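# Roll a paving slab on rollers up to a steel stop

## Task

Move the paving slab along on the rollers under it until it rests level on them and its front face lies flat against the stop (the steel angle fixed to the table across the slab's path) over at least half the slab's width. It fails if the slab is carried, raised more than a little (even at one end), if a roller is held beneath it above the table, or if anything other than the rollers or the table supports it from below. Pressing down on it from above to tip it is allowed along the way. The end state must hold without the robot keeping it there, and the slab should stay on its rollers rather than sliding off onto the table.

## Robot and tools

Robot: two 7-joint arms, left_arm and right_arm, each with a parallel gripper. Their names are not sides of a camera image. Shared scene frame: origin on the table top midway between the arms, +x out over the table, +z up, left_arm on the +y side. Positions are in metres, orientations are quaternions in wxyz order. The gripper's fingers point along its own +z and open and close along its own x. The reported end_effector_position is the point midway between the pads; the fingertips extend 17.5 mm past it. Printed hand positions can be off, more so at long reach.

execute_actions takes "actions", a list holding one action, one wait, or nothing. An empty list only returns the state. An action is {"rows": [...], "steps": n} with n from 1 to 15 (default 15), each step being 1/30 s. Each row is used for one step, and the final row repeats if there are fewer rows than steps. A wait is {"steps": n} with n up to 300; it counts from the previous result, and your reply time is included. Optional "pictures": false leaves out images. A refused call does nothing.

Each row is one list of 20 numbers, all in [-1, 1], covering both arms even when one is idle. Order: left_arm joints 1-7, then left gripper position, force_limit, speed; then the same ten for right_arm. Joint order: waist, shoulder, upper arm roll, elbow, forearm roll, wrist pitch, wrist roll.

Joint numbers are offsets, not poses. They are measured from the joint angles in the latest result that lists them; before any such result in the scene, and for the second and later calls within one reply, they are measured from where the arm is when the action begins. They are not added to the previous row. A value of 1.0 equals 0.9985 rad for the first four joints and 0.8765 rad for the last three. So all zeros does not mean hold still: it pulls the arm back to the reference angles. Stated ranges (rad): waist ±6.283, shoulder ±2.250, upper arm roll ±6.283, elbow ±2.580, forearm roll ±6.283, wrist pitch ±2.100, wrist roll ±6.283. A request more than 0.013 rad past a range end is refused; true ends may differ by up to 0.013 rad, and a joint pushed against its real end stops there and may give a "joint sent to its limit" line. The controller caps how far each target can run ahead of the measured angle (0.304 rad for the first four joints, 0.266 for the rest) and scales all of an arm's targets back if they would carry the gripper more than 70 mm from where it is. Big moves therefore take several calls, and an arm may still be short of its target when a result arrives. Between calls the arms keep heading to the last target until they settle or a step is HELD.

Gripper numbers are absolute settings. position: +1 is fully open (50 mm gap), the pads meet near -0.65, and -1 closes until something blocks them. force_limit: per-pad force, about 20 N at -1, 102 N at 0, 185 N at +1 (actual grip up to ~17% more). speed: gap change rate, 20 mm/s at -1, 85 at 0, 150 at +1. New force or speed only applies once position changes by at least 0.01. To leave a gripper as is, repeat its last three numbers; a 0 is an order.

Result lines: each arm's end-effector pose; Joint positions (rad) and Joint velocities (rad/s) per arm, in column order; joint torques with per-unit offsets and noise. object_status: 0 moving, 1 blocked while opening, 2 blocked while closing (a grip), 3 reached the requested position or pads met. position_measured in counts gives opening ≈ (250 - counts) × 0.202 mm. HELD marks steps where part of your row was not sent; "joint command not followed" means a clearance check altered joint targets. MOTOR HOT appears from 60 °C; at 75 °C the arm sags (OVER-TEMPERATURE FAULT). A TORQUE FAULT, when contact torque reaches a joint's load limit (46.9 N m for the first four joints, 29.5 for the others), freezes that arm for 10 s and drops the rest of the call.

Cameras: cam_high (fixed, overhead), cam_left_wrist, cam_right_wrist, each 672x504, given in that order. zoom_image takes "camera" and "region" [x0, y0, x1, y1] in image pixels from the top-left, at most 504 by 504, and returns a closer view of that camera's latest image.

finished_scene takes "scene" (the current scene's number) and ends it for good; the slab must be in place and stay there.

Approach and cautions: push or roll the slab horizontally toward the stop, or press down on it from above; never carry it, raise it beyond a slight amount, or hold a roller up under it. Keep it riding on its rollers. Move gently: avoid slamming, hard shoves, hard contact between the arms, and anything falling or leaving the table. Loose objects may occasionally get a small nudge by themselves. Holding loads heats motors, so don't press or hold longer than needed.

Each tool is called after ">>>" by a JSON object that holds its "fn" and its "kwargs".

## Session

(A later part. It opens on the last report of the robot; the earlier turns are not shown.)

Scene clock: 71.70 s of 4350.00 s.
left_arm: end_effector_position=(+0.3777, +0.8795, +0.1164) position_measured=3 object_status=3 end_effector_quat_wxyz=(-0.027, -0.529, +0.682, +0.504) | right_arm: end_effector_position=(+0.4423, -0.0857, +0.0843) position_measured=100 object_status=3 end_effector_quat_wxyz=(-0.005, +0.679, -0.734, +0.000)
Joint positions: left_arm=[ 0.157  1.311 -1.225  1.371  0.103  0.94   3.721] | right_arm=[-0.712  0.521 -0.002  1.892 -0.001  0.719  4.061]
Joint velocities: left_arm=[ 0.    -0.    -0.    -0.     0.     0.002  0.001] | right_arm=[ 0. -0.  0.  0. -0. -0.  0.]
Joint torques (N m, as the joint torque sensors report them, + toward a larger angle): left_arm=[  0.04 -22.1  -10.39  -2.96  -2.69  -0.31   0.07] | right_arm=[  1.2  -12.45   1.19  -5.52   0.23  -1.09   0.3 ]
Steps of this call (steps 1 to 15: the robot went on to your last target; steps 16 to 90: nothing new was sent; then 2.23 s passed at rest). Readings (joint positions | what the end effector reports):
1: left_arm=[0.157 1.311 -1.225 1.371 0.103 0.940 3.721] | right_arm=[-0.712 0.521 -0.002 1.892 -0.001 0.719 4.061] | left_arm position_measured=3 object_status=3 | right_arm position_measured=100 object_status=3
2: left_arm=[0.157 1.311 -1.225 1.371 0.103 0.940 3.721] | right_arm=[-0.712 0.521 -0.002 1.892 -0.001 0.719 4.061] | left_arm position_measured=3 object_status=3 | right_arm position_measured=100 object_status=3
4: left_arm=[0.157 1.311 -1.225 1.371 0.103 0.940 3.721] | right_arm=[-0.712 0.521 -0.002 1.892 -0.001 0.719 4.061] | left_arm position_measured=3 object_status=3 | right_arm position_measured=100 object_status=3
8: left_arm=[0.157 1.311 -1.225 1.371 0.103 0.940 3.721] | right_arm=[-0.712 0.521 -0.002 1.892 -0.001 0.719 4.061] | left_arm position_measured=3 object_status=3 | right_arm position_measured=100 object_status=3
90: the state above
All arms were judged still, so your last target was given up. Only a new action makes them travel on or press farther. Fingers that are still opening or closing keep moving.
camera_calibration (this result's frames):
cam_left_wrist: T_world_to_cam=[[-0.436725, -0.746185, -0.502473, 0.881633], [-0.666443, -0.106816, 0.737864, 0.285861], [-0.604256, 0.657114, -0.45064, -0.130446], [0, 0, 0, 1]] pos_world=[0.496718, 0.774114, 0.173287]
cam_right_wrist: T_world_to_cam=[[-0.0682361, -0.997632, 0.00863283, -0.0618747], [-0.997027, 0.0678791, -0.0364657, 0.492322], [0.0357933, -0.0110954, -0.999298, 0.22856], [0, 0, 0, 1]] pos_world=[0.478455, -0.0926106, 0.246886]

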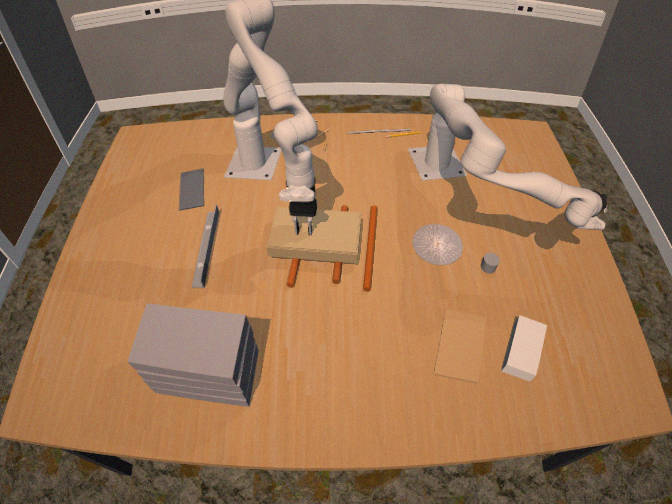

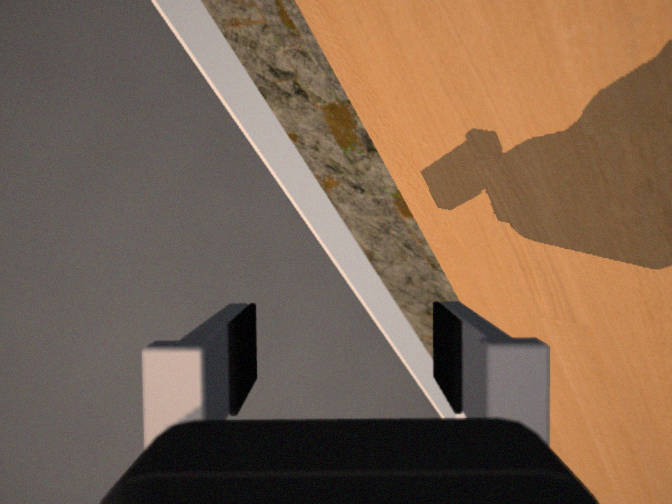

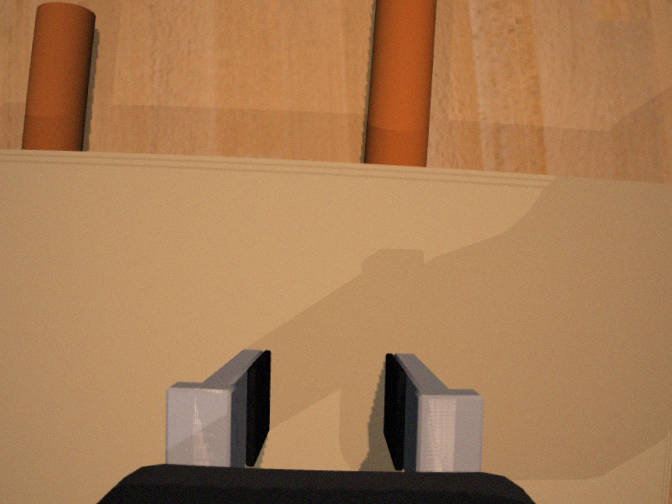

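>>> {"fn": "execute_actions", "kwargs": {"actions": [{"rows":[[0,0,0,0,0,0,0,1,0,0,0,-0.03,0,-0.028,0,0.07,0,0.35,0.2,1],[0,0,0,0,0,0,0,1,0,0,0,-0.06,0,-0.056,0,0.14,0,0.35,0.2,1],[0,0,0,0,0,0,0,1,0,0,0,-0.09,0,-0.085,0,0.21,0,0.35,0.2,1],[0,0,0,0,0,0,0,1,0,0,0,-0.09,0,-0.085,0,0.21,0,0.35,0.2,1],[0,0,0,0,0,0,0,1,0,0,0,-0.09,0,-0.085,0,0.21,0,0.35,0.2,1],[0,0,0,0,0,0,0,1,0,0,0,-0.09,0,-0.085,0,0.21,0,0.35,0.2,1],[0,0,0,0,0,0,0,1,0,0,0,-0.09,0,-0.085,0,0.21,0,0.35,0.2,1],[0,0,0,0,0,0,0,1,0,0,-0.06,-0.03,0,-0.19,0,0.26,-0.07,0.35,0.2,1],[0,0,0,0,0,0,0,1,0,0,-0.12,0.03,0,-0.30,0,0.31,-0.14,0.35,0.2,1],[0,0,0,0,0,0,0,1,0,0,-0.18,0.10,0,-0.41,0,0.36,-0.21,0.35,0.2,1],[0,0,0,0,0,0,0,1,0,0,-0.231,0.166,0.002,-0.521,0,0.415,-0.288,0.35,0.2,1]],"steps":15}]}}

>>> {"fn": "execute_actions", "kwargs": {"actions": [{"steps":20}]}}

Scene clock: 78.20 s of 4350.00 s.
left_arm: end_effector_position=(+0.3778, +0.8795, +0.1164) position_measured=3 object_status=3 end_effector_quat_wxyz=(-0.027, -0.529, +0.682, +0.504) | right_arm: end_effector_position=(+0.4610, -0.0214, +0.1463) position_measured=100 object_status=3 end_effector_quat_wxyz=(+0.001, +0.679, -0.735, -0.000)
Joint positions: left_arm=[ 0.157  1.311 -1.225  1.371  0.103  0.94   3.721] | right_arm=[-0.807  0.522  0.     1.63  -0.001  0.992  3.965]
Joint velocities: left_arm=[ 0.    -0.     0.001 -0.     0.    -0.002 -0.   ] | right_arm=[-0.543  0.725 -0.05  -0.973 -0.024  0.37  -0.677]
Joint torques (N m, as the joint torque sensors report them, + toward a larger angle): left_arm=[  0.18 -22.02 -10.44  -2.87  -2.55  -0.33   0.13] | right_arm=[  1.64 -19.35   1.5   -7.55   0.07   0.25   0.21]
Steps of this call (steps 1 to 90: nothing new was sent; then 3.00 s passed at rest; steps 91 to 105: all 15 steps of this action). Readings (joint positions | what the end effector reports):
91: left_arm=[0.157 1.311 -1.225 1.371 0.103 0.940 3.721] | right_arm=[-0.712 0.520 -0.002 1.892 -0.001 0.720 4.061] | left_arm position_measured=3 object_status=3 | right_arm position_measured=100 object_status=3
92: left_arm=[0.157 1.311 -1.225 1.371 0.103 0.940 3.721] | right_arm=[-0.712 0.515 -0.001 1.889 -0.001 0.728 4.061] | left_arm position_measured=3 object_status=3 | right_arm position_measured=100 object_status=3
94: left_arm=[0.157 1.311 -1.225 1.371 0.103 0.940 3.721] | right_arm=[-0.712 0.488 -0.001 1.867 -0.001 0.776 4.061] | left_arm position_measured=3 object_status=3 | right_arm position_measured=100 object_status=3
98: left_arm=[0.157 1.311 -1.225 1.371 0.103 0.940 3.721] | right_arm=[-0.712 0.437 -0.001 1.810 -0.001 0.893 4.061] | left_arm position_measured=3 object_status=3 | right_arm position_measured=100 object_status=3
105: the state above
camera_calibration (this result's frames):
cam_left_wrist: T_world_to_cam=[[-0.436728, -0.746181, -0.502476, 0.881634], [-0.666445, -0.106815, 0.737863, 0.285861], [-0.604251, 0.657118, -0.45064, -0.13045], [0, 0, 0, 1]] pos_world=[0.49672, 0.774115, 0.173288]
cam_right_wrist: T_world_to_cam=[[-0.0704146, -0.997392, 0.0158668, 0.00299499], [-0.997133, 0.069937, -0.0288792, 0.507846], [0.0276942, -0.0178548, -0.999457, 0.294145], [0, 0, 0, 1]] pos_world=[0.498455, -0.0272781, 0.308604]

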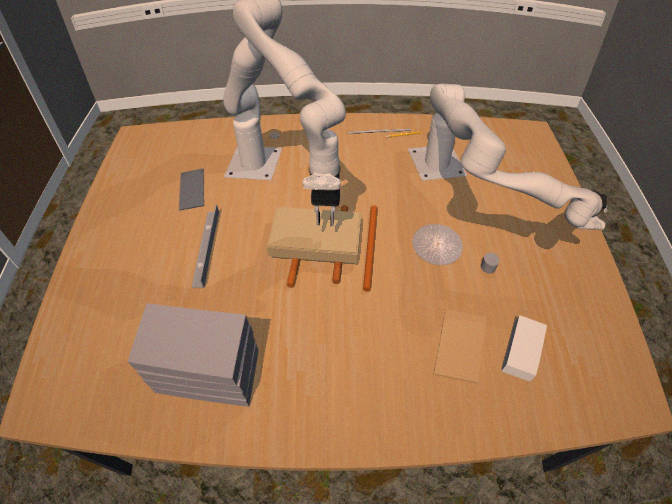

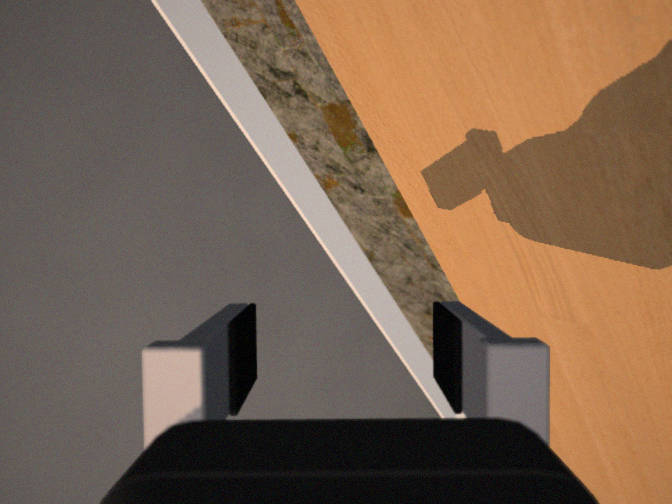

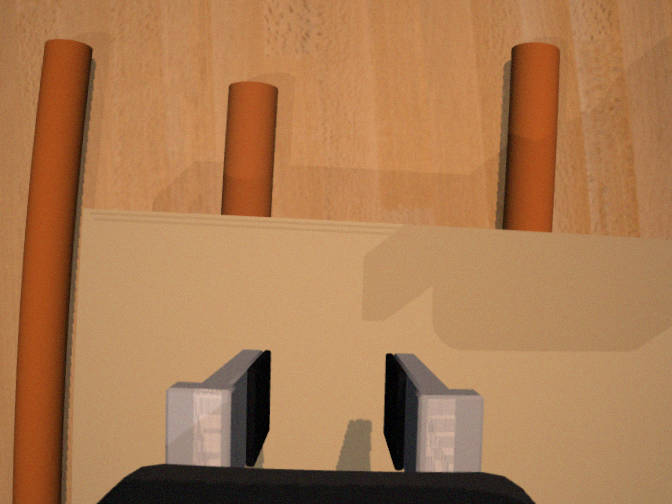

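Scene clock: 78.87 s of 4350.00 s.
left_arm: end_effector_position=(+0.3778, +0.8795, +0.1164) position_measured=3 object_status=3 end_effector_quat_wxyz=(-0.027, -0.529, +0.682, +0.504) | right_arm: end_effector_position=(+0.4706, +0.0799, +0.1320) position_measured=100 object_status=3 end_effector_quat_wxyz=(-0.000, +0.671, -0.742, -0.000)
Joint positions: left_arm=[ 0.157  1.311 -1.225  1.371  0.103  0.94   3.721] | right_arm=[-0.942  0.686  0.     1.372 -0.001  1.083  3.809]
Joint velocities: left_arm=[ 0.     0.     0.     0.    -0.     0.001 -0.   ] | right_arm=[-0.003  0.004  0.001 -0.     0.     0.    -0.   ]
Joint torques (N m, as the joint torque sensors report them, + toward a larger angle): left_arm=[  0.15 -22.23 -10.29  -2.78  -2.46  -0.39   0.08] | right_arm=[ -0.31 -23.07   0.42  -8.57  -0.14  -0.17   0.21]
Steps of this call (steps 1 to 20: the robot went on to your last target). Readings (joint positions | what the end effector reports):
1: left_arm=[0.157 1.311 -1.225 1.371 0.103 0.940 3.721] | right_arm=[-0.824 0.544 -0.001 1.597 -0.001 1.004 3.944] | left_arm position_measured=3 object_status=3 | right_arm position_measured=100 object_status=3
2: left_arm=[0.157 1.311 -1.225 1.371 0.103 0.940 3.721] | right_arm=[-0.841 0.565 -0.000 1.564 -0.001 1.016 3.924] | left_arm position_measured=3 object_status=3 | right_arm position_measured=100 object_status=3
4: left_arm=[0.157 1.311 -1.225 1.371 0.103 0.940 3.721] | right_arm=[-0.876 0.607 0.000 1.497 -0.001 1.039 3.884] | left_arm position_measured=3 object_status=3 | right_arm position_measured=100 object_status=3
8: left_arm=[0.157 1.311 -1.225 1.371 0.103 0.940 3.721] | right_arm=[-0.928 0.668 -0.001 1.396 -0.002 1.074 3.822] | left_arm position_measured=3 object_status=3 | right_arm position_measured=100 object_status=3
20: the state above
camera_calibration (this result's frames):
cam_left_wrist: T_world_to_cam=[[-0.436728, -0.746181, -0.502476, 0.881634], [-0.666445, -0.106815, 0.737863, 0.285861], [-0.604251, 0.657118, -0.45064, -0.13045], [0, 0, 0, 1]] pos_world=[0.49672, 0.774115, 0.173288]
cam_right_wrist: T_world_to_cam=[[-0.0914643, -0.9957, 0.014662, 0.114789], [-0.995411, 0.0910017, -0.0296043, 0.507546], [0.0281427, -0.0173025, -0.999454, 0.281146], [0, 0, 0, 1]] pos_world=[0.507803, 0.0729726, 0.294335]

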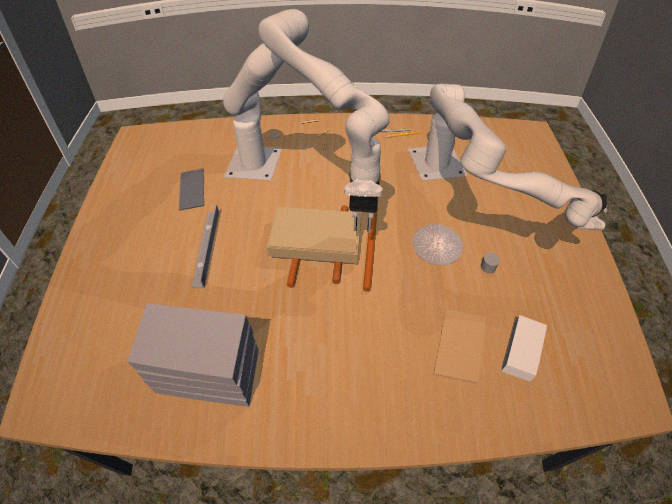

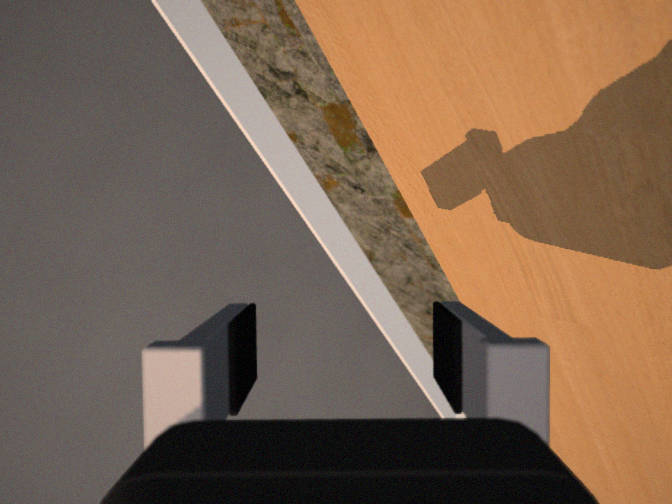

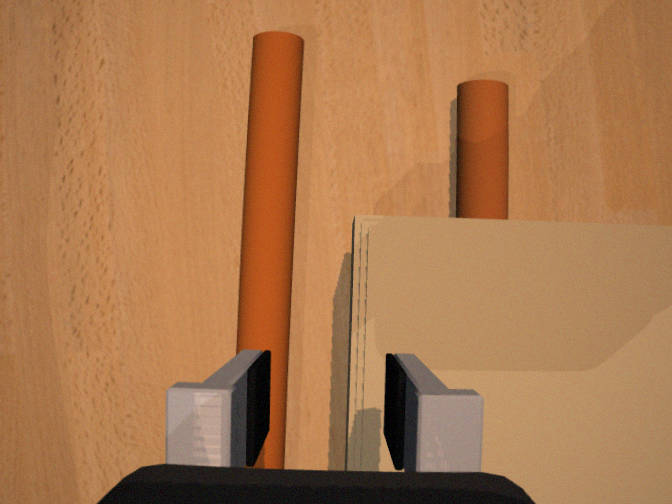

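>>> {"fn": "execute_actions", "kwargs": {"actions": [{"rows":[[0,0,0,0,0,0,0,1,0,0,-0.023,0.014,0,-0.027,0,0.015,-0.05,0.35,0.2,1],[0,0,0,0,0,0,0,1,0,0,-0.046,0.029,0,-0.055,0,0.03,-0.097,0.35,0.2,1],[0,0,0,0,0,0,0,1,0,0,-0.046,0.029,0,-0.055,0,0.03,-0.097,0.35,0.2,1],[0,0,0,0,0,0,0,1,0,0,-0.046,0.029,0,-0.055,0,0.03,-0.097,0.35,0.2,1],[0,0,0,0,0,0,0,1,0,0,-0.046,0.029,0,-0.055,0,0.03,-0.097,0.35,0.2,1],[0,0,0,0,0,0,0,1,0,0,-0.046,0.029,0,-0.055,0,0.03,-0.097,0.35,0.2,1],[0,0,0,0,0,0,0,1,0,0,-0.046,0.05,0,-0.036,0,-0.017,-0.097,0.35,0.2,1],[0,0,0,0,0,0,0,1,0,0,-0.046,0.073,0,-0.016,0,-0.064,-0.097,0.35,0.2,1],[0,0,0,0,0,0,0,1,0,0,-0.046,0.095,0,0.003,0,-0.11,-0.097,0.35,0.2,1],[0,0,0,0,0,0,0,1,0,0,-0.046,0.117,0,0.023,0,-0.158,-0.097,0.35,0.2,1]],"steps":15}]}}

>>> {"fn": "execute_actions", "kwargs": {"actions": [{"steps":6}]}}

Scene clock: 87.30 s of 4350.00 s.
left_arm: end_effector_position=(+0.3778, +0.8795, +0.1164) position_measured=3 object_status=3 end_effector_quat_wxyz=(-0.027, -0.529, +0.682, +0.504) | right_arm: end_effector_position=(+0.4607, +0.1055, +0.0627) position_measured=100 object_status=3 end_effector_quat_wxyz=(+0.001, +0.656, -0.755, -0.000)
Joint positions: left_arm=[ 0.157  1.311 -1.225  1.371  0.103  0.94   3.721] | right_arm=[-0.988  0.801  0.     1.396 -0.001  0.947  3.724]
Joint velocities: left_arm=[-0.     0.     0.    -0.001  0.     0.001  0.   ] | right_arm=[-0.003  0.024 -0.001  0.03  -0.    -0.062 -0.   ]
Joint torques (N m, as the joint torque sensors report them, + toward a larger angle): left_arm=[  0.32 -21.87 -10.47  -2.74  -2.56  -0.2    0.03] | right_arm=[  0.33 -30.17   0.4  -10.5    0.06  -0.3    0.35]
Steps of this call (steps 1 to 15: the robot went on to your last target; steps 16 to 90: nothing new was sent; then 4.93 s passed at rest; steps 91 to 105: all 15 steps of this action). Readings (joint positions | what the end effector reports):
91: left_arm=[0.157 1.311 -1.225 1.371 0.103 0.940 3.721] | right_arm=[-0.944 0.688 0.001 1.371 -0.001 1.083 3.808] | left_arm position_measured=3 object_status=3 | right_arm position_measured=100 object_status=3
92: left_arm=[0.157 1.311 -1.225 1.371 0.103 0.940 3.721] | right_arm=[-0.949 0.691 0.002 1.366 -0.000 1.086 3.800] | left_arm position_measured=3 object_status=3 | right_arm position_measured=100 object_status=3
94: left_arm=[0.157 1.311 -1.225 1.371 0.103 0.940 3.721] | right_arm=[-0.970 0.706 0.003 1.341 0.000 1.098 3.761] | left_arm position_measured=3 object_status=3 | right_arm position_measured=100 object_status=3
98: left_arm=[0.157 1.311 -1.225 1.371 0.103 0.940 3.721] | right_arm=[-0.986 0.721 -0.002 1.321 -0.002 1.098 3.724] | left_arm position_measured=3 object_status=3 | right_arm position_measured=100 object_status=3
105: the state above
camera_calibration (this result's frames):
cam_left_wrist: T_world_to_cam=[[-0.43673, -0.746178, -0.502479, 0.881635], [-0.666447, -0.106814, 0.737861, 0.285862], [-0.604247, 0.657122, -0.450639, -0.130455], [0, 0, 0, 1]] pos_world=[0.496722, 0.774115, 0.173288]
cam_right_wrist: T_world_to_cam=[[-0.130548, -0.991311, 0.0160954, 0.157936], [-0.991097, 0.130057, -0.0285118, 0.487168], [0.0261708, -0.0196742, -0.999464, 0.213769], [0, 0, 0, 1]] pos_world=[0.497854, 0.0974104, 0.225002]

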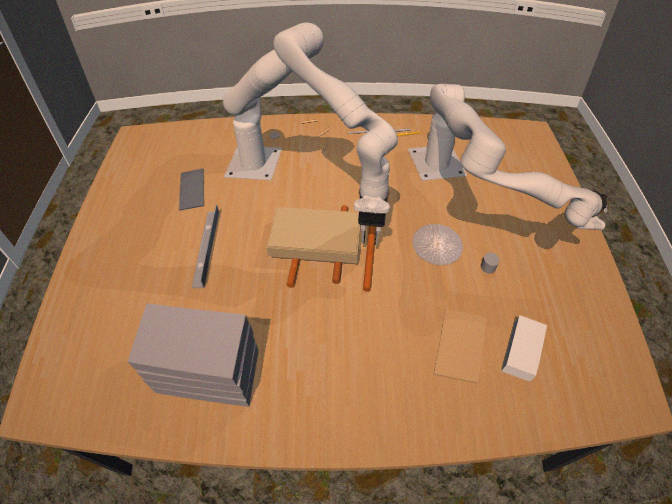

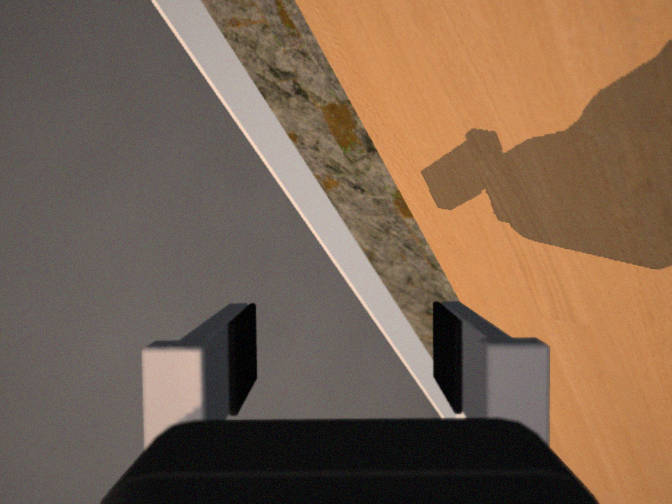

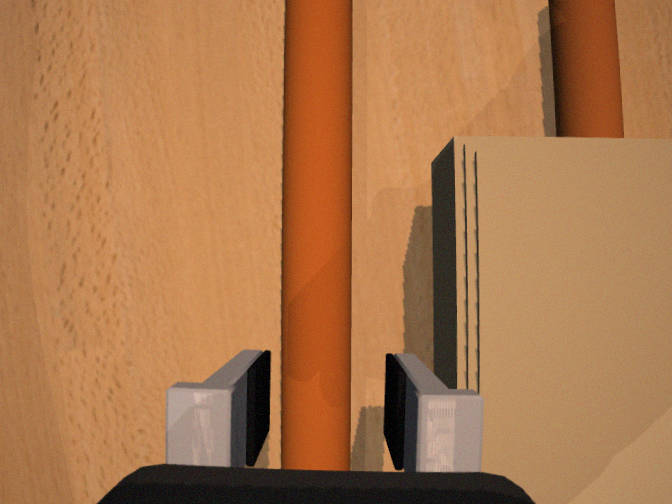

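Scene clock: 87.50 s of 4350.00 s.
left_arm: end_effector_position=(+0.3778, +0.8795, +0.1164) position_measured=3 object_status=3 end_effector_quat_wxyz=(-0.027, -0.529, +0.682, +0.504) | right_arm: end_effector_position=(+0.4612, +0.1060, +0.0617) position_measured=100 object_status=3 end_effector_quat_wxyz=(+0.000, +0.656, -0.755, -0.000)
Joint positions: left_arm=[ 0.157  1.311 -1.225  1.371  0.103  0.94   3.721] | right_arm=[-0.988  0.803  0.     1.395 -0.001  0.944  3.724]
Joint velocities: left_arm=[-0.     0.     0.001 -0.     0.    -0.002  0.001] | right_arm=[-0.001  0.005 -0.001 -0.    -0.     0.    -0.   ]
Joint torques (N m, as the joint torque sensors report them, + toward a larger angle): left_arm=[  0.34 -21.91 -10.17  -2.72  -2.4   -0.19   0.16] | right_arm=[ -0.31 -24.08   0.24  -8.09  -0.02  -0.21  -0.04]
Steps of this call (steps 1 to 6: the robot went on to your last target). Readings (joint positions | what the end effector reports):
1: left_arm=[0.157 1.311 -1.225 1.371 0.103 0.940 3.721] | right_arm=[-0.988 0.801 0.000 1.396 -0.001 0.945 3.724] | left_arm position_measured=3 object_status=3 | right_arm position_measured=100 object_status=3
2: left_arm=[0.157 1.311 -1.225 1.371 0.103 0.940 3.721] | right_arm=[-0.988 0.801 0.000 1.396 -0.001 0.944 3.724] | left_arm position_measured=3 object_status=3 | right_arm position_measured=100 object_status=3
4: left_arm=[0.157 1.311 -1.225 1.371 0.103 0.940 3.721] | right_arm=[-0.988 0.802 0.000 1.395 -0.001 0.944 3.724] | left_arm position_measured=3 object_status=3 | right_arm position_measured=100 object_status=3
6: the state above
camera_calibration (this result's frames):
cam_left_wrist: T_world_to_cam=[[-0.43673, -0.746178, -0.502479, 0.881635], [-0.666447, -0.106814, 0.737861, 0.285862], [-0.604247, 0.657122, -0.450639, -0.130455], [0, 0, 0, 1]] pos_world=[0.496722, 0.774115, 0.173288]
cam_right_wrist: T_world_to_cam=[[-0.13043, -0.991338, 0.015421, 0.158491], [-0.991091, 0.129944, -0.0291987, 0.487558], [0.0269419, -0.019092, -0.999455, 0.212367], [0, 0, 0, 1]] pos_world=[0.498164, 0.0978171, 0.224043]

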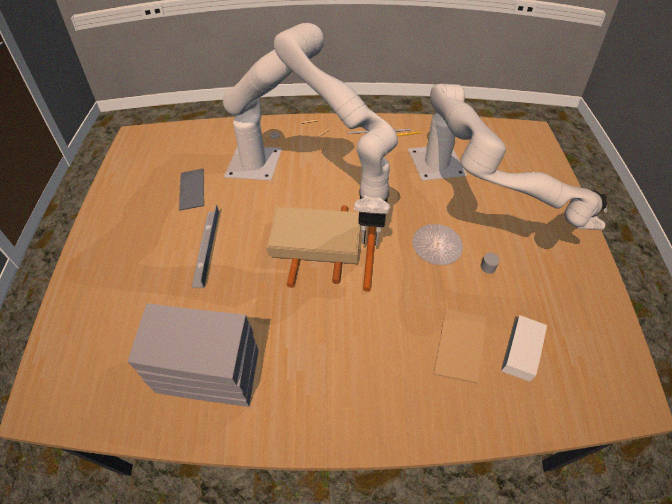

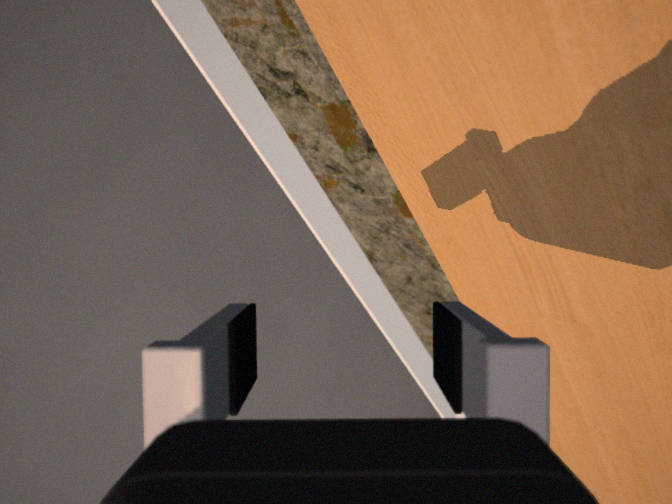

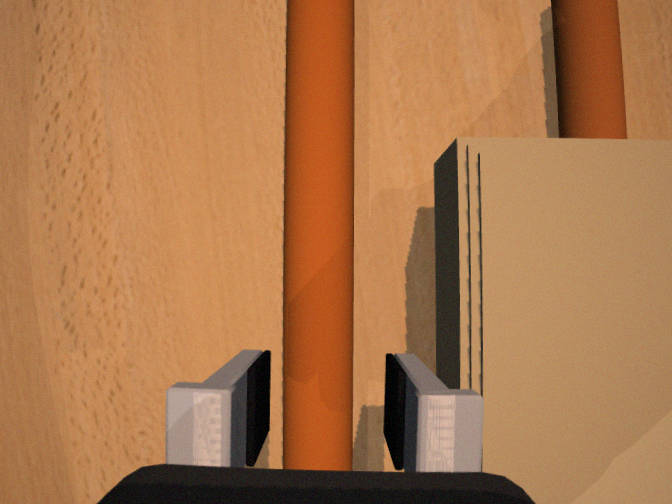

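>>> {"fn": "execute_actions", "kwargs": {"actions": [{"rows":[[0,0,0,0,0,0,0,1,0,0,-0.002,0.01,0,0.002,0,-0.015,-0.003,0.35,0.2,1],[0,0,0,0,0,0,0,1,0,0,-0.002,0.02,0,0.005,0,-0.03,-0.003,0.35,0.2,1],[0,0,0,0,0,0,0,1,0,0,-0.002,0.03,0,0.007,0,-0.044,-0.003,0.35,0.2,1],[0,0,0,0,0,0,0,1,0,0,-0.002,0.04,0,0.01,0,-0.059,-0.003,0.35,0.2,1],[0,0,0,0,0,0,0,1,0,0,-0.002,0.05,0,0.012,0,-0.073,-0.003,0.35,0.2,1],[0,0,0,0,0,0,0,1,0,0,-0.002,0.062,0,0.015,0,-0.088,-0.003,0.35,0.2,1],[0,0,0,0,0,0,0,1,0,0,-0.002,0.062,0,0.015,0,-0.088,-0.003,0.35,0.2,1],[0,0,0,0,0,0,0,1,0,0,-0.002,0.062,0,0.015,0,-0.088,-0.003,0.35,0.2,1],[0,0,0,0,0,0,0,1,0,0,-0.002,0.062,0,0.015,0,-0.088,-0.003,0.35,0.2,1],[0,0,0,0,0,0,0,1,0,0,-0.002,0.062,0,0.015,0,-0.088,-0.003,0.35,0.2,1],[0,0,0,0,0,0,0,1,0,0,-0.002,0.062,0,0.015,0,-0.088,-0.003,0.35,0.2,1],[0,0,0,0,0,0,0,1,0,0,-0.002,0.062,0,0.015,0,-0.088,-0.003,0.35,0.2,1],[0,0,0,0,0,0,0,1,0,0,-0.002,0.062,0,0.015,0,-0.088,-0.003,-1,0.2,0.5]],"steps":15}]}}

>>> {"fn": "execute_actions", "kwargs": {"actions": [{"steps":8}], "pictures": false}}

Scene clock: 92.47 s of 4350.00 s.
left_arm: end_effector_position=(+0.3778, +0.8795, +0.1164) position_measured=3 object_status=3 end_effector_quat_wxyz=(-0.027, -0.529, +0.682, +0.504) | right_arm: end_effector_position=(+0.4622, +0.1089, +0.0238) position_measured=152 object_status=0 end_effector_quat_wxyz=(-0.000, +0.656, -0.755, -0.000)
Joint positions: left_arm=[ 0.157  1.311 -1.225  1.371  0.103  0.94   3.721] | right_arm=[-0.99   0.864  0.     1.41  -0.001  0.867  3.721]
Joint velocities: left_arm=[-0.     0.    -0.    -0.     0.     0.002  0.001] | right_arm=[ 0.    -0.001  0.001 -0.003 -0.     0.001 -0.   ]
Joint torques (N m, as the joint torque sensors report them, + toward a larger angle): left_arm=[  0.02 -21.93 -10.44  -2.72  -2.65  -0.19   0.19] | right_arm=[ -0.02 -24.59   0.61  -7.19   0.    -0.47   0.12]
Steps of this call (steps 1 to 15: the robot went on to your last target; steps 16 to 90: nothing new was sent; then 1.47 s passed at rest; steps 91 to 105: all 15 steps of this action). Readings (joint positions | what the end effector reports):
91: left_arm=[0.157 1.311 -1.225 1.371 0.103 0.940 3.721] | right_arm=[-0.988 0.805 0.001 1.395 -0.001 0.943 3.724] | left_arm position_measured=3 object_status=3 | right_arm position_measured=100 object_status=3
92: left_arm=[0.157 1.311 -1.225 1.371 0.103 0.940 3.721] | right_arm=[-0.989 0.809 0.001 1.396 -0.001 0.937 3.723] | left_arm position_measured=3 object_status=3 | right_arm position_measured=100 object_status=3
94: left_arm=[0.157 1.311 -1.225 1.371 0.103 0.940 3.721] | right_arm=[-0.990 0.825 0.000 1.399 -0.001 0.918 3.721] | left_arm position_measured=3 object_status=3 | right_arm position_measured=100 object_status=3
98: left_arm=[0.157 1.311 -1.225 1.371 0.103 0.940 3.721] | right_arm=[-0.990 0.859 0.000 1.409 -0.001 0.874 3.721] | left_arm position_measured=3 object_status=3 | right_arm position_measured=100 object_status=3
105: the state above
camera_calibration (this result's frames):
cam_left_wrist: T_world_to_cam=[[-0.436733, -0.746174, -0.502482, 0.881635], [-0.666449, -0.106812, 0.73786, 0.285863], [-0.604243, 0.657126, -0.450639, -0.130459], [0, 0, 0, 1]] pos_world=[0.496724, 0.774116, 0.173289]
cam_right_wrist: T_world_to_cam=[[-0.131036, -0.991268, 0.0147454, 0.16235], [-0.990994, 0.130557, -0.029761, 0.487044], [0.027576, -0.0185124, -0.999448, 0.174133], [0, 0, 0, 1]] pos_world=[0.499129, 0.100569, 0.186138]

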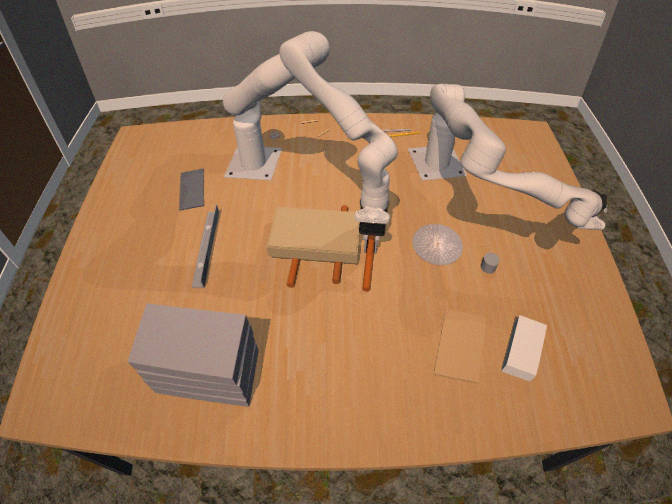

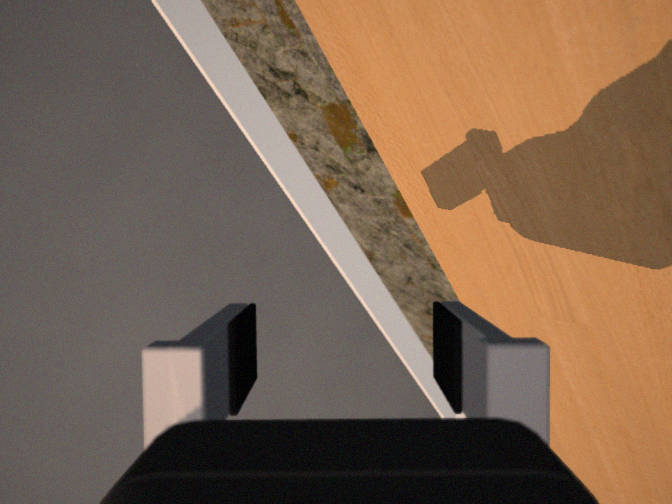

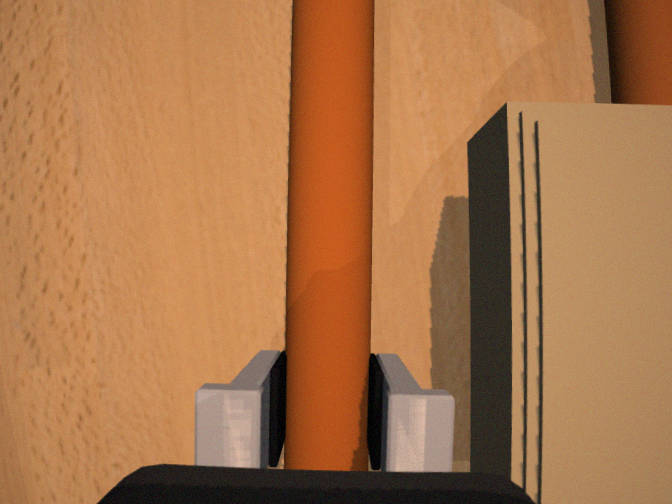

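Scene clock: 92.73 s of 4350.00 s.
left_arm: end_effector_position=(+0.3778, +0.8795, +0.1164) position_measured=3 object_status=3 end_effector_quat_wxyz=(-0.027, -0.529, +0.682, +0.504) | right_arm: end_effector_position=(+0.4623, +0.1089, +0.0238) position_measured=153 object_status=2 end_effector_quat_wxyz=(-0.000, +0.656, -0.755, -0.000)
Joint positions: left_arm=[ 0.157  1.311 -1.225  1.371  0.103  0.94   3.721] | right_arm=[-0.99   0.864  0.     1.41  -0.001  0.867  3.721]
Joint velocities: left_arm=[ 0.     0.     0.     0.001 -0.     0.001 -0.   ] | right_arm=[-0.    -0.    -0.001  0.    -0.    -0.    -0.   ]
Joint torques (N m, as the joint torque sensors report them, + toward a larger angle): left_arm=[  0.1  -22.15 -10.6   -2.83  -2.69  -0.13   0.12] | right_arm=[  0.07 -24.3    0.09  -7.45   0.03  -0.1    0.2 ]
Steps of this call (steps 1 to 8: the robot went on to your last target). Readings (joint positions | what the end effector reports):
1: left_arm=[0.157 1.311 -1.225 1.371 0.103 0.940 3.721] | right_arm=[-0.990 0.864 0.000 1.410 -0.001 0.867 3.721] | left_arm position_measured=3 object_status=3 | right_arm position_measured=153 object_status=0
2: left_arm=[0.157 1.311 -1.225 1.371 0.103 0.940 3.721] | right_arm=[-0.990 0.864 0.000 1.410 -0.001 0.867 3.721] | left_arm position_measured=3 object_status=3 | right_arm position_measured=153 object_status=0
4: left_arm=[0.157 1.311 -1.225 1.371 0.103 0.940 3.721] | right_arm=[-0.990 0.864 0.000 1.410 -0.001 0.867 3.721] | left_arm position_measured=3 object_status=3 | right_arm position_measured=153 object_status=0
8: the state above

>>> {"fn": "execute_actions", "kwargs": {"actions": [{"rows":[[0,0,0,0,0,0,0,1,0,0,0,-0.015,0,-0.014,0,0.033,0,-1,0.2,0.5],[0,0,0,0,0,0,0,1,0,0,0,-0.035,0,-0.032,0,0.077,0,-1,0.2,0.5],[0,0,0,0,0,0,0,1,0,0,0,-0.06,0,-0.055,0,0.131,0,-1,0.2,0.5],[0,0,0,0,0,0,0,1,0,0,0,-0.085,0,-0.078,0,0.186,0,-1,0.2,0.5],[0,0,0,0,0,0,0,1,0,0,0,-0.11,0,-0.10,0,0.24,0,-1,0.2,0.5],[0,0,0,0,0,0,0,1,0,0,0,-0.135,0,-0.123,0,0.295,0,-1,0.2,0.5],[0,0,0,0,0,0,0,1,0,0,0,-0.16,0,-0.146,0,0.35,0,-1,0.2,0.5],[0,0,0,0,0,0,0,1,0,0,0,-0.183,0,-0.167,0,0.40,0,-1,0.2,0.5],[0,0,0,0,0,0,0,1,0,0,0,-0.183,0,-0.167,0,0.40,0,-1,0.2,0.5],[0,0,0,0,0,0,0,1,0,0,0,-0.183,0,-0.167,0,0.40,0,-1,0.2,0.5],[0,0,0,0,0,0,0,1,0,0,0.08,-0.24,0,-0.07,0,0.355,0.12,-1,0.2,0.5],[0,0,0,0,0,0,0,1,0,0,0.16,-0.30,0,0.03,0,0.31,0.25,-1,0.2,0.5],[0,0,0,0,0,0,0,1,0,0,0.24,-0.35,0,0.13,0,0.27,0.37,-1,0.2,0.5]],"steps":15}], "pictures": false}}

Scene clock: 106.80 s of 4350.00 s.
left_arm: end_effector_position=(+0.3778, +0.8795, +0.1164) position_measured=3 object_status=3 end_effector_quat_wxyz=(-0.027, -0.529, +0.682, +0.504) | right_arm: end_effector_position=(+0.4783, +0.0949, +0.1923) position_measured=153 object_status=2 end_effector_quat_wxyz=(-0.019, +0.659, -0.751, -0.004)
Joint positions: left_arm=[ 0.157  1.311 -1.225  1.371  0.103  0.94   3.721] | right_arm=[-0.948  0.638 -0.003  1.258 -0.003  1.207  3.771]
Joint velocities: left_arm=[-0.     0.    -0.001 -0.     0.001  0.001 -0.001] | right_arm=[ 0.538 -0.38   0.002  0.32   0.004 -0.122  0.662]
Joint torques (N m, as the joint torque sensors report them, + toward a larger angle): left_arm=[  0.26 -22.   -10.45  -2.96  -2.33  -0.14   0.08] | right_arm=[  3.26 -20.49   2.18  -7.06   0.32   0.38  -0.18]
Steps of this call (steps 1 to 15: the robot went on to your last target; steps 16 to 90: nothing new was sent; then 10.57 s passed at rest; steps 91 to 105: all 15 steps of this action). Readings (joint positions | what the end effector reports):
91: left_arm=[0.157 1.311 -1.225 1.371 0.103 0.940 3.721] | right_arm=[-0.990 0.863 0.000 1.409 -0.001 0.869 3.721] | left_arm position_measured=3 object_status=3 | right_arm position_measured=153 object_status=2
92: left_arm=[0.157 1.311 -1.225 1.371 0.103 0.940 3.721] | right_arm=[-0.990 0.857 0.000 1.406 -0.001 0.878 3.721] | left_arm position_measured=3 object_status=3 | right_arm position_measured=153 object_status=2
94: left_arm=[0.157 1.311 -1.225 1.371 0.103 0.940 3.721] | right_arm=[-0.990 0.832 0.000 1.384 -0.001 0.926 3.721] | left_arm position_measured=3 object_status=3 | right_arm position_measured=153 object_status=2
98: left_arm=[0.157 1.311 -1.225 1.371 0.103 0.940 3.721] | right_arm=[-0.990 0.755 0.000 1.312 -0.001 1.074 3.721] | left_arm position_measured=3 object_status=3 | right_arm position_measured=153 object_status=2
105: the state above

>>> {"fn": "execute_actions", "kwargs": {"actions": [{"rows":[[0,0,0,0,0,0,0,1,0,0,0.533,-0.371,0.003,0.687,0.003,-0.316,0.84,-1,0.2,0.5]],"steps":15}], "pictures": false}}

>>> {"fn": "execute_actions", "kwargs": {"actions": [{"steps":12}]}}

Scene clock: 108.90 s of 4350.00 s.
left_arm: end_effector_position=(+0.3778, +0.8795, +0.1164) position_measured=3 object_status=3 end_effector_quat_wxyz=(-0.027, -0.529, +0.682, +0.504) | right_arm: end_effector_position=(+0.4462, -0.1946, +0.1750) position_measured=153 object_status=2 end_effector_quat_wxyz=(-0.002, +0.717, -0.697, +0.001)
Joint positions: left_arm=[ 0.157  1.311 -1.225  1.371  0.103  0.94   3.721] | right_arm=[-0.46   0.3    0.001  1.884  0.     0.953  4.419]
Joint velocities: left_arm=[ 0.    -0.    -0.    -0.001 -0.    -0.001  0.001] | right_arm=[ 0.518 -0.374  0.022  0.738  0.016 -0.268  1.106]
Joint torques (N m, as the joint torque sensors report them, + toward a larger angle): left_arm=[ -0.16 -22.   -10.19  -2.87  -2.61  -0.06   0.06] | right_arm=[ -1.55 -14.36  -1.57  -8.73  -0.18  -0.89   0.1 ]
Steps of this call (steps 1 to 30: the robot went on to your last target; steps 31 to 48: nothing new was sent; steps 49 to 63: all 15 steps of this action). Readings (joint positions | what the end effector reports):
49: left_arm=[0.157 1.311 -1.225 1.371 0.103 0.940 3.721] | right_arm=[-0.749 0.513 0.000 1.541 -0.001 1.103 4.046] | left_arm position_measured=3 object_status=3 | right_arm position_measured=153 object_status=2
50: left_arm=[0.157 1.311 -1.225 1.371 0.103 0.940 3.721] | right_arm=[-0.742 0.508 -0.002 1.546 -0.002 1.100 4.050] | left_arm position_measured=3 object_status=3 | right_arm position_measured=153 object_status=2
52: left_arm=[0.157 1.311 -1.225 1.371 0.103 0.940 3.721] | right_arm=[-0.713 0.483 -0.003 1.573 -0.003 1.084 4.074] | left_arm position_measured=3 object_status=3 | right_arm position_measured=153 object_status=2
56: left_arm=[0.157 1.311 -1.225 1.371 0.103 0.940 3.721] | right_arm=[-0.612 0.408 0.000 1.679 -0.000 1.031 4.167] | left_arm position_measured=3 object_status=3 | right_arm position_measured=153 object_status=2
63: the state above

Scene clock: 109.30 s of 4350.00 s.
left_arm: end_effector_position=(+0.3778, +0.8795, +0.1164) position_measured=3 object_status=3 end_effector_quat_wxyz=(-0.027, -0.529, +0.682, +0.504) | right_arm: end_effector_position=(+0.4311, -0.2150, +0.1716) position_measured=153 object_status=2 end_effector_quat_wxyz=(+0.000, +0.732, -0.681, -0.000)
Joint positions: left_arm=[ 0.157  1.311 -1.225  1.371  0.103  0.94   3.721] | right_arm=[-0.416  0.268  0.     1.944  0.     0.93   4.507]
Joint velocities: left_arm=[-0.    -0.    -0.    -0.     0.001  0.001 -0.001] | right_arm=[ 0.007 -0.006 -0.001  0.001 -0.     0.001  0.   ]
Joint torques (N m, as the joint torque sensors report them, + toward a larger angle): left_arm=[  0.11 -22.07 -10.25  -2.61  -2.5   -0.31   0.18] | right_arm=[  0.06 -14.26  -0.01  -7.83  -0.07  -0.18   0.25]
Steps of this call (steps 1 to 12: the robot went on to your last target). Readings (joint positions | what the end effector reports):
1: left_arm=[0.157 1.311 -1.225 1.371 0.103 0.940 3.721] | right_arm=[-0.445 0.289 0.002 1.907 0.001 0.945 4.452] | left_arm position_measured=3 object_status=3 | right_arm position_measured=153 object_status=2
2: left_arm=[0.157 1.311 -1.225 1.371 0.103 0.940 3.721] | right_arm=[-0.434 0.281 0.002 1.924 0.001 0.939 4.478] | left_arm position_measured=3 object_status=3 | right_arm position_measured=153 object_status=2
4: left_arm=[0.157 1.311 -1.225 1.371 0.103 0.940 3.721] | right_arm=[-0.423 0.273 0.002 1.942 0.001 0.933 4.504] | left_arm position_measured=3 object_status=3 | right_arm position_measured=153 object_status=2
8: left_arm=[0.157 1.311 -1.225 1.371 0.103 0.940 3.721] | right_arm=[-0.418 0.270 0.000 1.944 0.000 0.930 4.507] | left_arm position_measured=3 object_status=3 | right_arm position_measured=153 object_status=2
12: the state above
camera_calibration (this result's frames):
cam_left_wrist: T_world_to_cam=[[-0.436739, -0.746167, -0.502487, 0.881637], [-0.666453, -0.106809, 0.737857, 0.285864], [-0.604235, 0.657135, -0.450638, -0.130468], [0, 0, 0, 1]] pos_world=[0.496727, 0.774117, 0.173291]
cam_right_wrist: T_world_to_cam=[[0.0817736, -0.996528, 0.0156518, -0.25799], [-0.996184, -0.0822061, -0.0293329, 0.459265], [0.0305177, -0.0131934, -0.999447, 0.316588], [0, 0, 0, 1]] pos_world=[0.468947, -0.215163, 0.333922]

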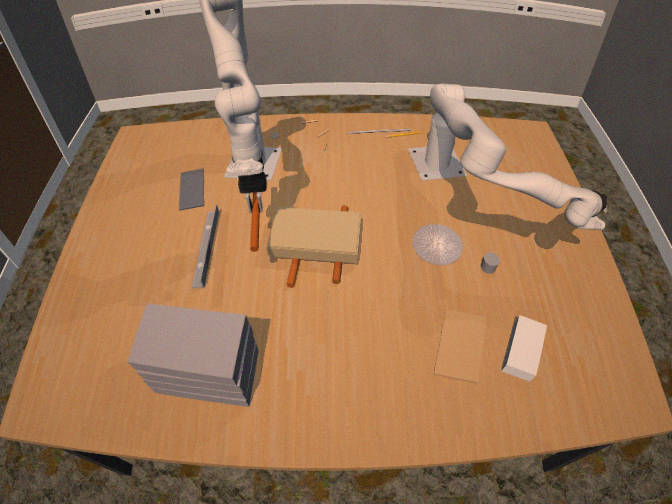

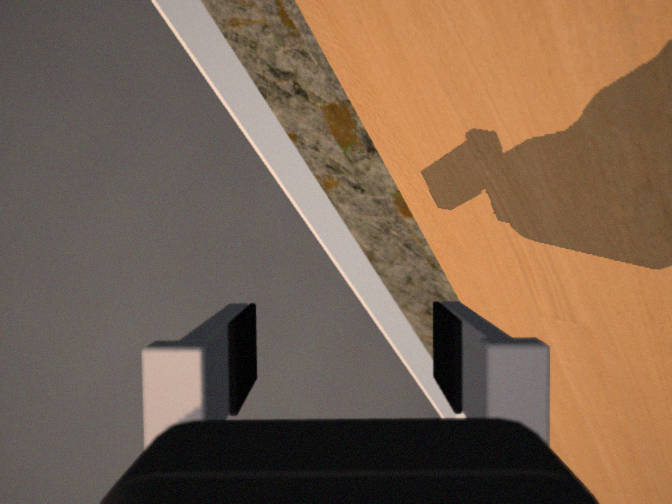

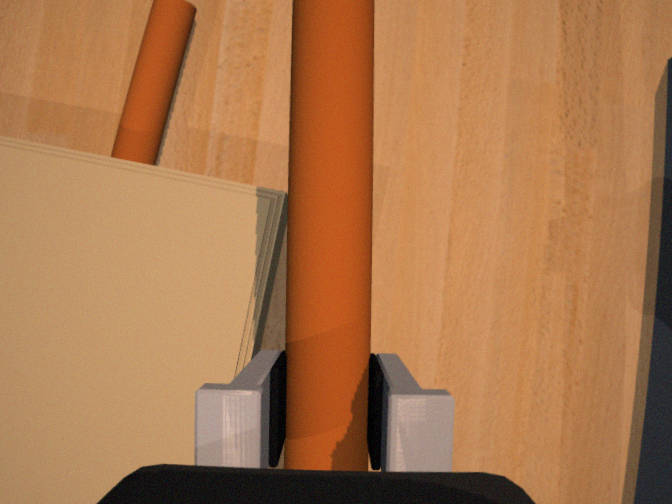

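>>> {"fn": "execute_actions", "kwargs": {"actions": [{"rows":[[0,0,0,0,0,0,0,1,0,0,0.014,0.03,0,0.018,0,-0.055,0.016,-1,0.2,0.5],[0,0,0,0,0,0,0,1,0,0,0.014,0.06,0,0.036,0,-0.11,0.016,-1,0.2,0.5],[0,0,0,0,0,0,0,1,0,0,0.014,0.09,0,0.055,0,-0.165,0.016,-1,0.2,0.5],[0,0,0,0,0,0,0,1,0,0,0.014,0.12,0,0.073,0,-0.22,0.016,-1,0.2,0.5],[0,0,0,0,0,0,0,1,0,0,0.014,0.15,0,0.091,0,-0.275,0.016,-1,0.2,0.5],[0,0,0,0,0,0,0,1,0,0,0.014,0.18,0,0.11,0,-0.33,0.016,-1,0.2,0.5],[0,0,0,0,0,0,0,1,0,0,0.014,0.21,0,0.128,0,-0.385,0.016,-1,0.2,0.5],[0,0,0,0,0,0,0,1,0,0,0.014,0.24,0,0.146,0,-0.44,0.016,-1,0.2,0.5],[0,0,0,0,0,0,0,1,0,0,0.014,0.27,0,0.164,0,-0.495,0.016,-1,0.2,0.5],[0,0,0,0,0,0,0,1,0,0,0.014,0.28,0,0.17,0,-0.514,0.016,-1,0.2,0.5],[0,0,0,0,0,0,0,1,0,0,0.014,0.29,0,0.177,0,-0.532,0.016,-1,0.2,0.5],[0,0,0,0,0,0,0,1,0,0,0.014,0.297,0,0.181,0,-0.545,0.016,-1,0.2,0.5],[0,0,0,0,0,0,0,1,0,0,0.014,0.302,0,0.184,0,-0.554,0.016,-1,0.2,0.5]],"steps":15}], "pictures": false}}

>>> {"fn": "execute_actions", "kwargs": {"actions": [{"steps":12}]}}

Scene clock: 114.50 s of 4350.00 s.
left_arm: end_effector_position=(+0.3778, +0.8795, +0.1164) position_measured=3 object_status=3 end_effector_quat_wxyz=(-0.027, -0.529, +0.682, +0.504) | right_arm: end_effector_position=(+0.4331, -0.2196, +0.0327) position_measured=153 object_status=2 end_effector_quat_wxyz=(-0.001, +0.733, -0.681, +0.001)
Joint positions: left_arm=[ 0.157  1.311 -1.225  1.371  0.103  0.94   3.721] | right_arm=[-0.403  0.55   0.     2.118  0.     0.47   4.521]
Joint velocities: left_arm=[-0.    -0.     0.001  0.001 -0.    -0.002 -0.001] | right_arm=[ 0.002  0.321 -0.001  0.231 -0.    -0.589  0.001]
Joint torques (N m, as the joint torque sensors report them, + toward a larger angle): left_arm=[  0.06 -21.77 -10.44  -3.02  -2.62  -0.11   0.09] | right_arm=[  0.15 -20.67   0.53  -5.71   0.04  -0.11   0.17]
Steps of this call (steps 1 to 30: the robot went on to your last target; steps 31 to 90: nothing new was sent; then 1.70 s passed at rest; steps 91 to 105: all 15 steps of this action). Readings (joint positions | what the end effector reports):
91: left_arm=[0.157 1.311 -1.225 1.371 0.103 0.940 3.721] | right_arm=[-0.415 0.269 0.000 1.944 -0.000 0.929 4.508] | left_arm position_measured=3 object_status=3 | right_arm position_measured=153 object_status=2
92: left_arm=[0.157 1.311 -1.225 1.371 0.103 0.940 3.721] | right_arm=[-0.412 0.275 -0.000 1.947 -0.000 0.921 4.510] | left_arm position_measured=3 object_status=3 | right_arm position_measured=153 object_status=2
94: left_arm=[0.157 1.311 -1.225 1.371 0.103 0.940 3.721] | right_arm=[-0.406 0.305 0.000 1.963 0.000 0.879 4.516] | left_arm position_measured=3 object_status=3 | right_arm position_measured=153 object_status=2
98: left_arm=[0.157 1.311 -1.225 1.371 0.103 0.940 3.721] | right_arm=[-0.404 0.400 0.000 2.021 0.000 0.724 4.520] | left_arm position_measured=3 object_status=3 | right_arm position_measured=153 object_status=2
105: the state above

Scene clock: 114.90 s of 4350.00 s.
left_arm: end_effector_position=(+0.3778, +0.8795, +0.1164) position_measured=3 object_status=3 end_effector_quat_wxyz=(-0.027, -0.529, +0.682, +0.504) | right_arm: end_effector_position=(+0.4310, -0.2202, +0.0245) position_measured=153 object_status=2 end_effector_quat_wxyz=(+0.000, +0.732, -0.681, +0.000)
Joint positions: left_arm=[ 0.157  1.311 -1.225  1.371  0.103  0.94   3.721] | right_arm=[-0.402  0.569  0.     2.128  0.     0.445  4.521]
Joint velocities: left_arm=[ 0.    -0.    -0.     0.001 -0.     0.001  0.   ] | right_arm=[-0.     0.004 -0.001 -0.    -0.     0.    -0.   ]
Joint torques (N m, as the joint torque sensors report them, + toward a larger angle): left_arm=[  0.11 -21.71 -10.56  -2.7   -2.61  -0.12   0.05] | right_arm=[  0.07 -17.44  -0.01  -4.38  -0.06  -0.19  -0.09]
Steps of this call (steps 1 to 12: the robot went on to your last target). Readings (joint positions | what the end effector reports):
1: left_arm=[0.157 1.311 -1.225 1.371 0.103 0.940 3.721] | right_arm=[-0.403 0.559 0.000 2.124 0.000 0.455 4.521] | left_arm position_measured=3 object_status=3 | right_arm position_measured=153 object_status=2
2: left_arm=[0.157 1.311 -1.225 1.371 0.103 0.940 3.721] | right_arm=[-0.403 0.562 0.000 2.127 0.000 0.448 4.521] | left_arm position_measured=3 object_status=3 | right_arm position_measured=153 object_status=2
4: left_arm=[0.157 1.311 -1.225 1.371 0.103 0.940 3.721] | right_arm=[-0.403 0.564 0.000 2.128 0.000 0.445 4.521] | left_arm position_measured=3 object_status=3 | right_arm position_measured=153 object_status=2
8: left_arm=[0.157 1.311 -1.225 1.371 0.103 0.940 3.721] | right_arm=[-0.402 0.568 0.000 2.128 0.000 0.445 4.521] | left_arm position_measured=3 object_status=3 | right_arm position_measured=153 object_status=2
12: the state above
camera_calibration (this result's frames):
cam_left_wrist: T_world_to_cam=[[-0.436742, -0.746164, -0.50249, 0.881638], [-0.666455, -0.106808, 0.737855, 0.285865], [-0.604231, 0.657139, -0.450637, -0.130472], [0, 0, 0, 1]] pos_world=[0.496729, 0.774117, 0.173292]
cam_right_wrist: T_world_to_cam=[[0.0818612, -0.996523, 0.0155377, -0.260974], [-0.996155, -0.0822995, -0.0300498, 0.454462], [0.031224, -0.0130181, -0.999428, 0.169303], [0, 0, 0, 1]] pos_world=[0.468792, -0.22046, 0.186918]

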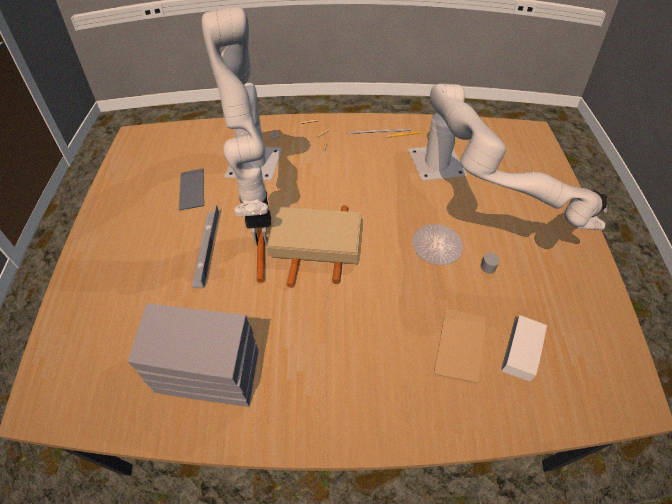

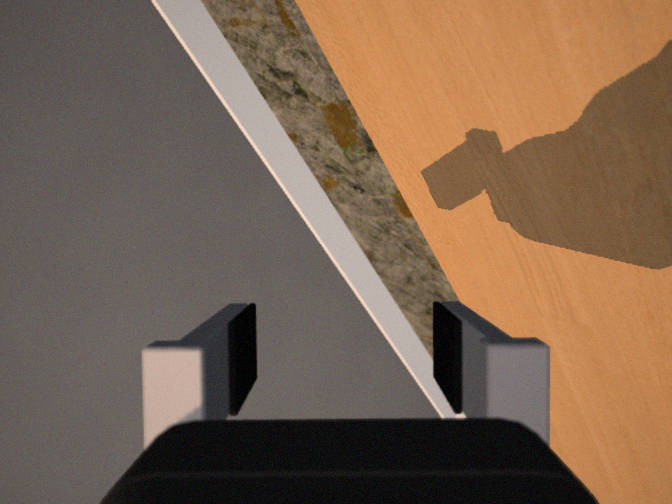

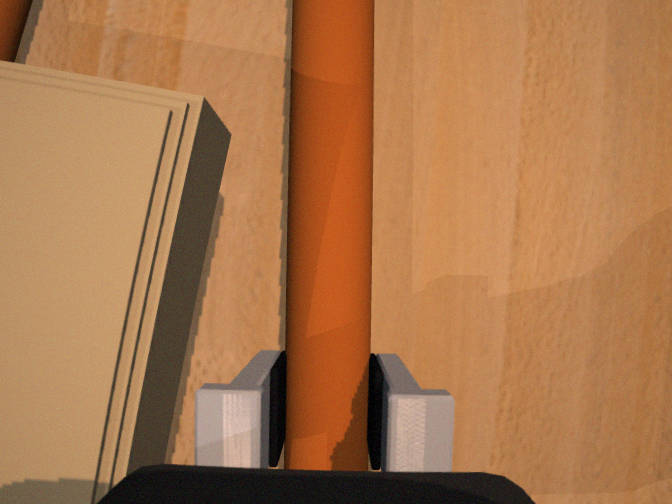

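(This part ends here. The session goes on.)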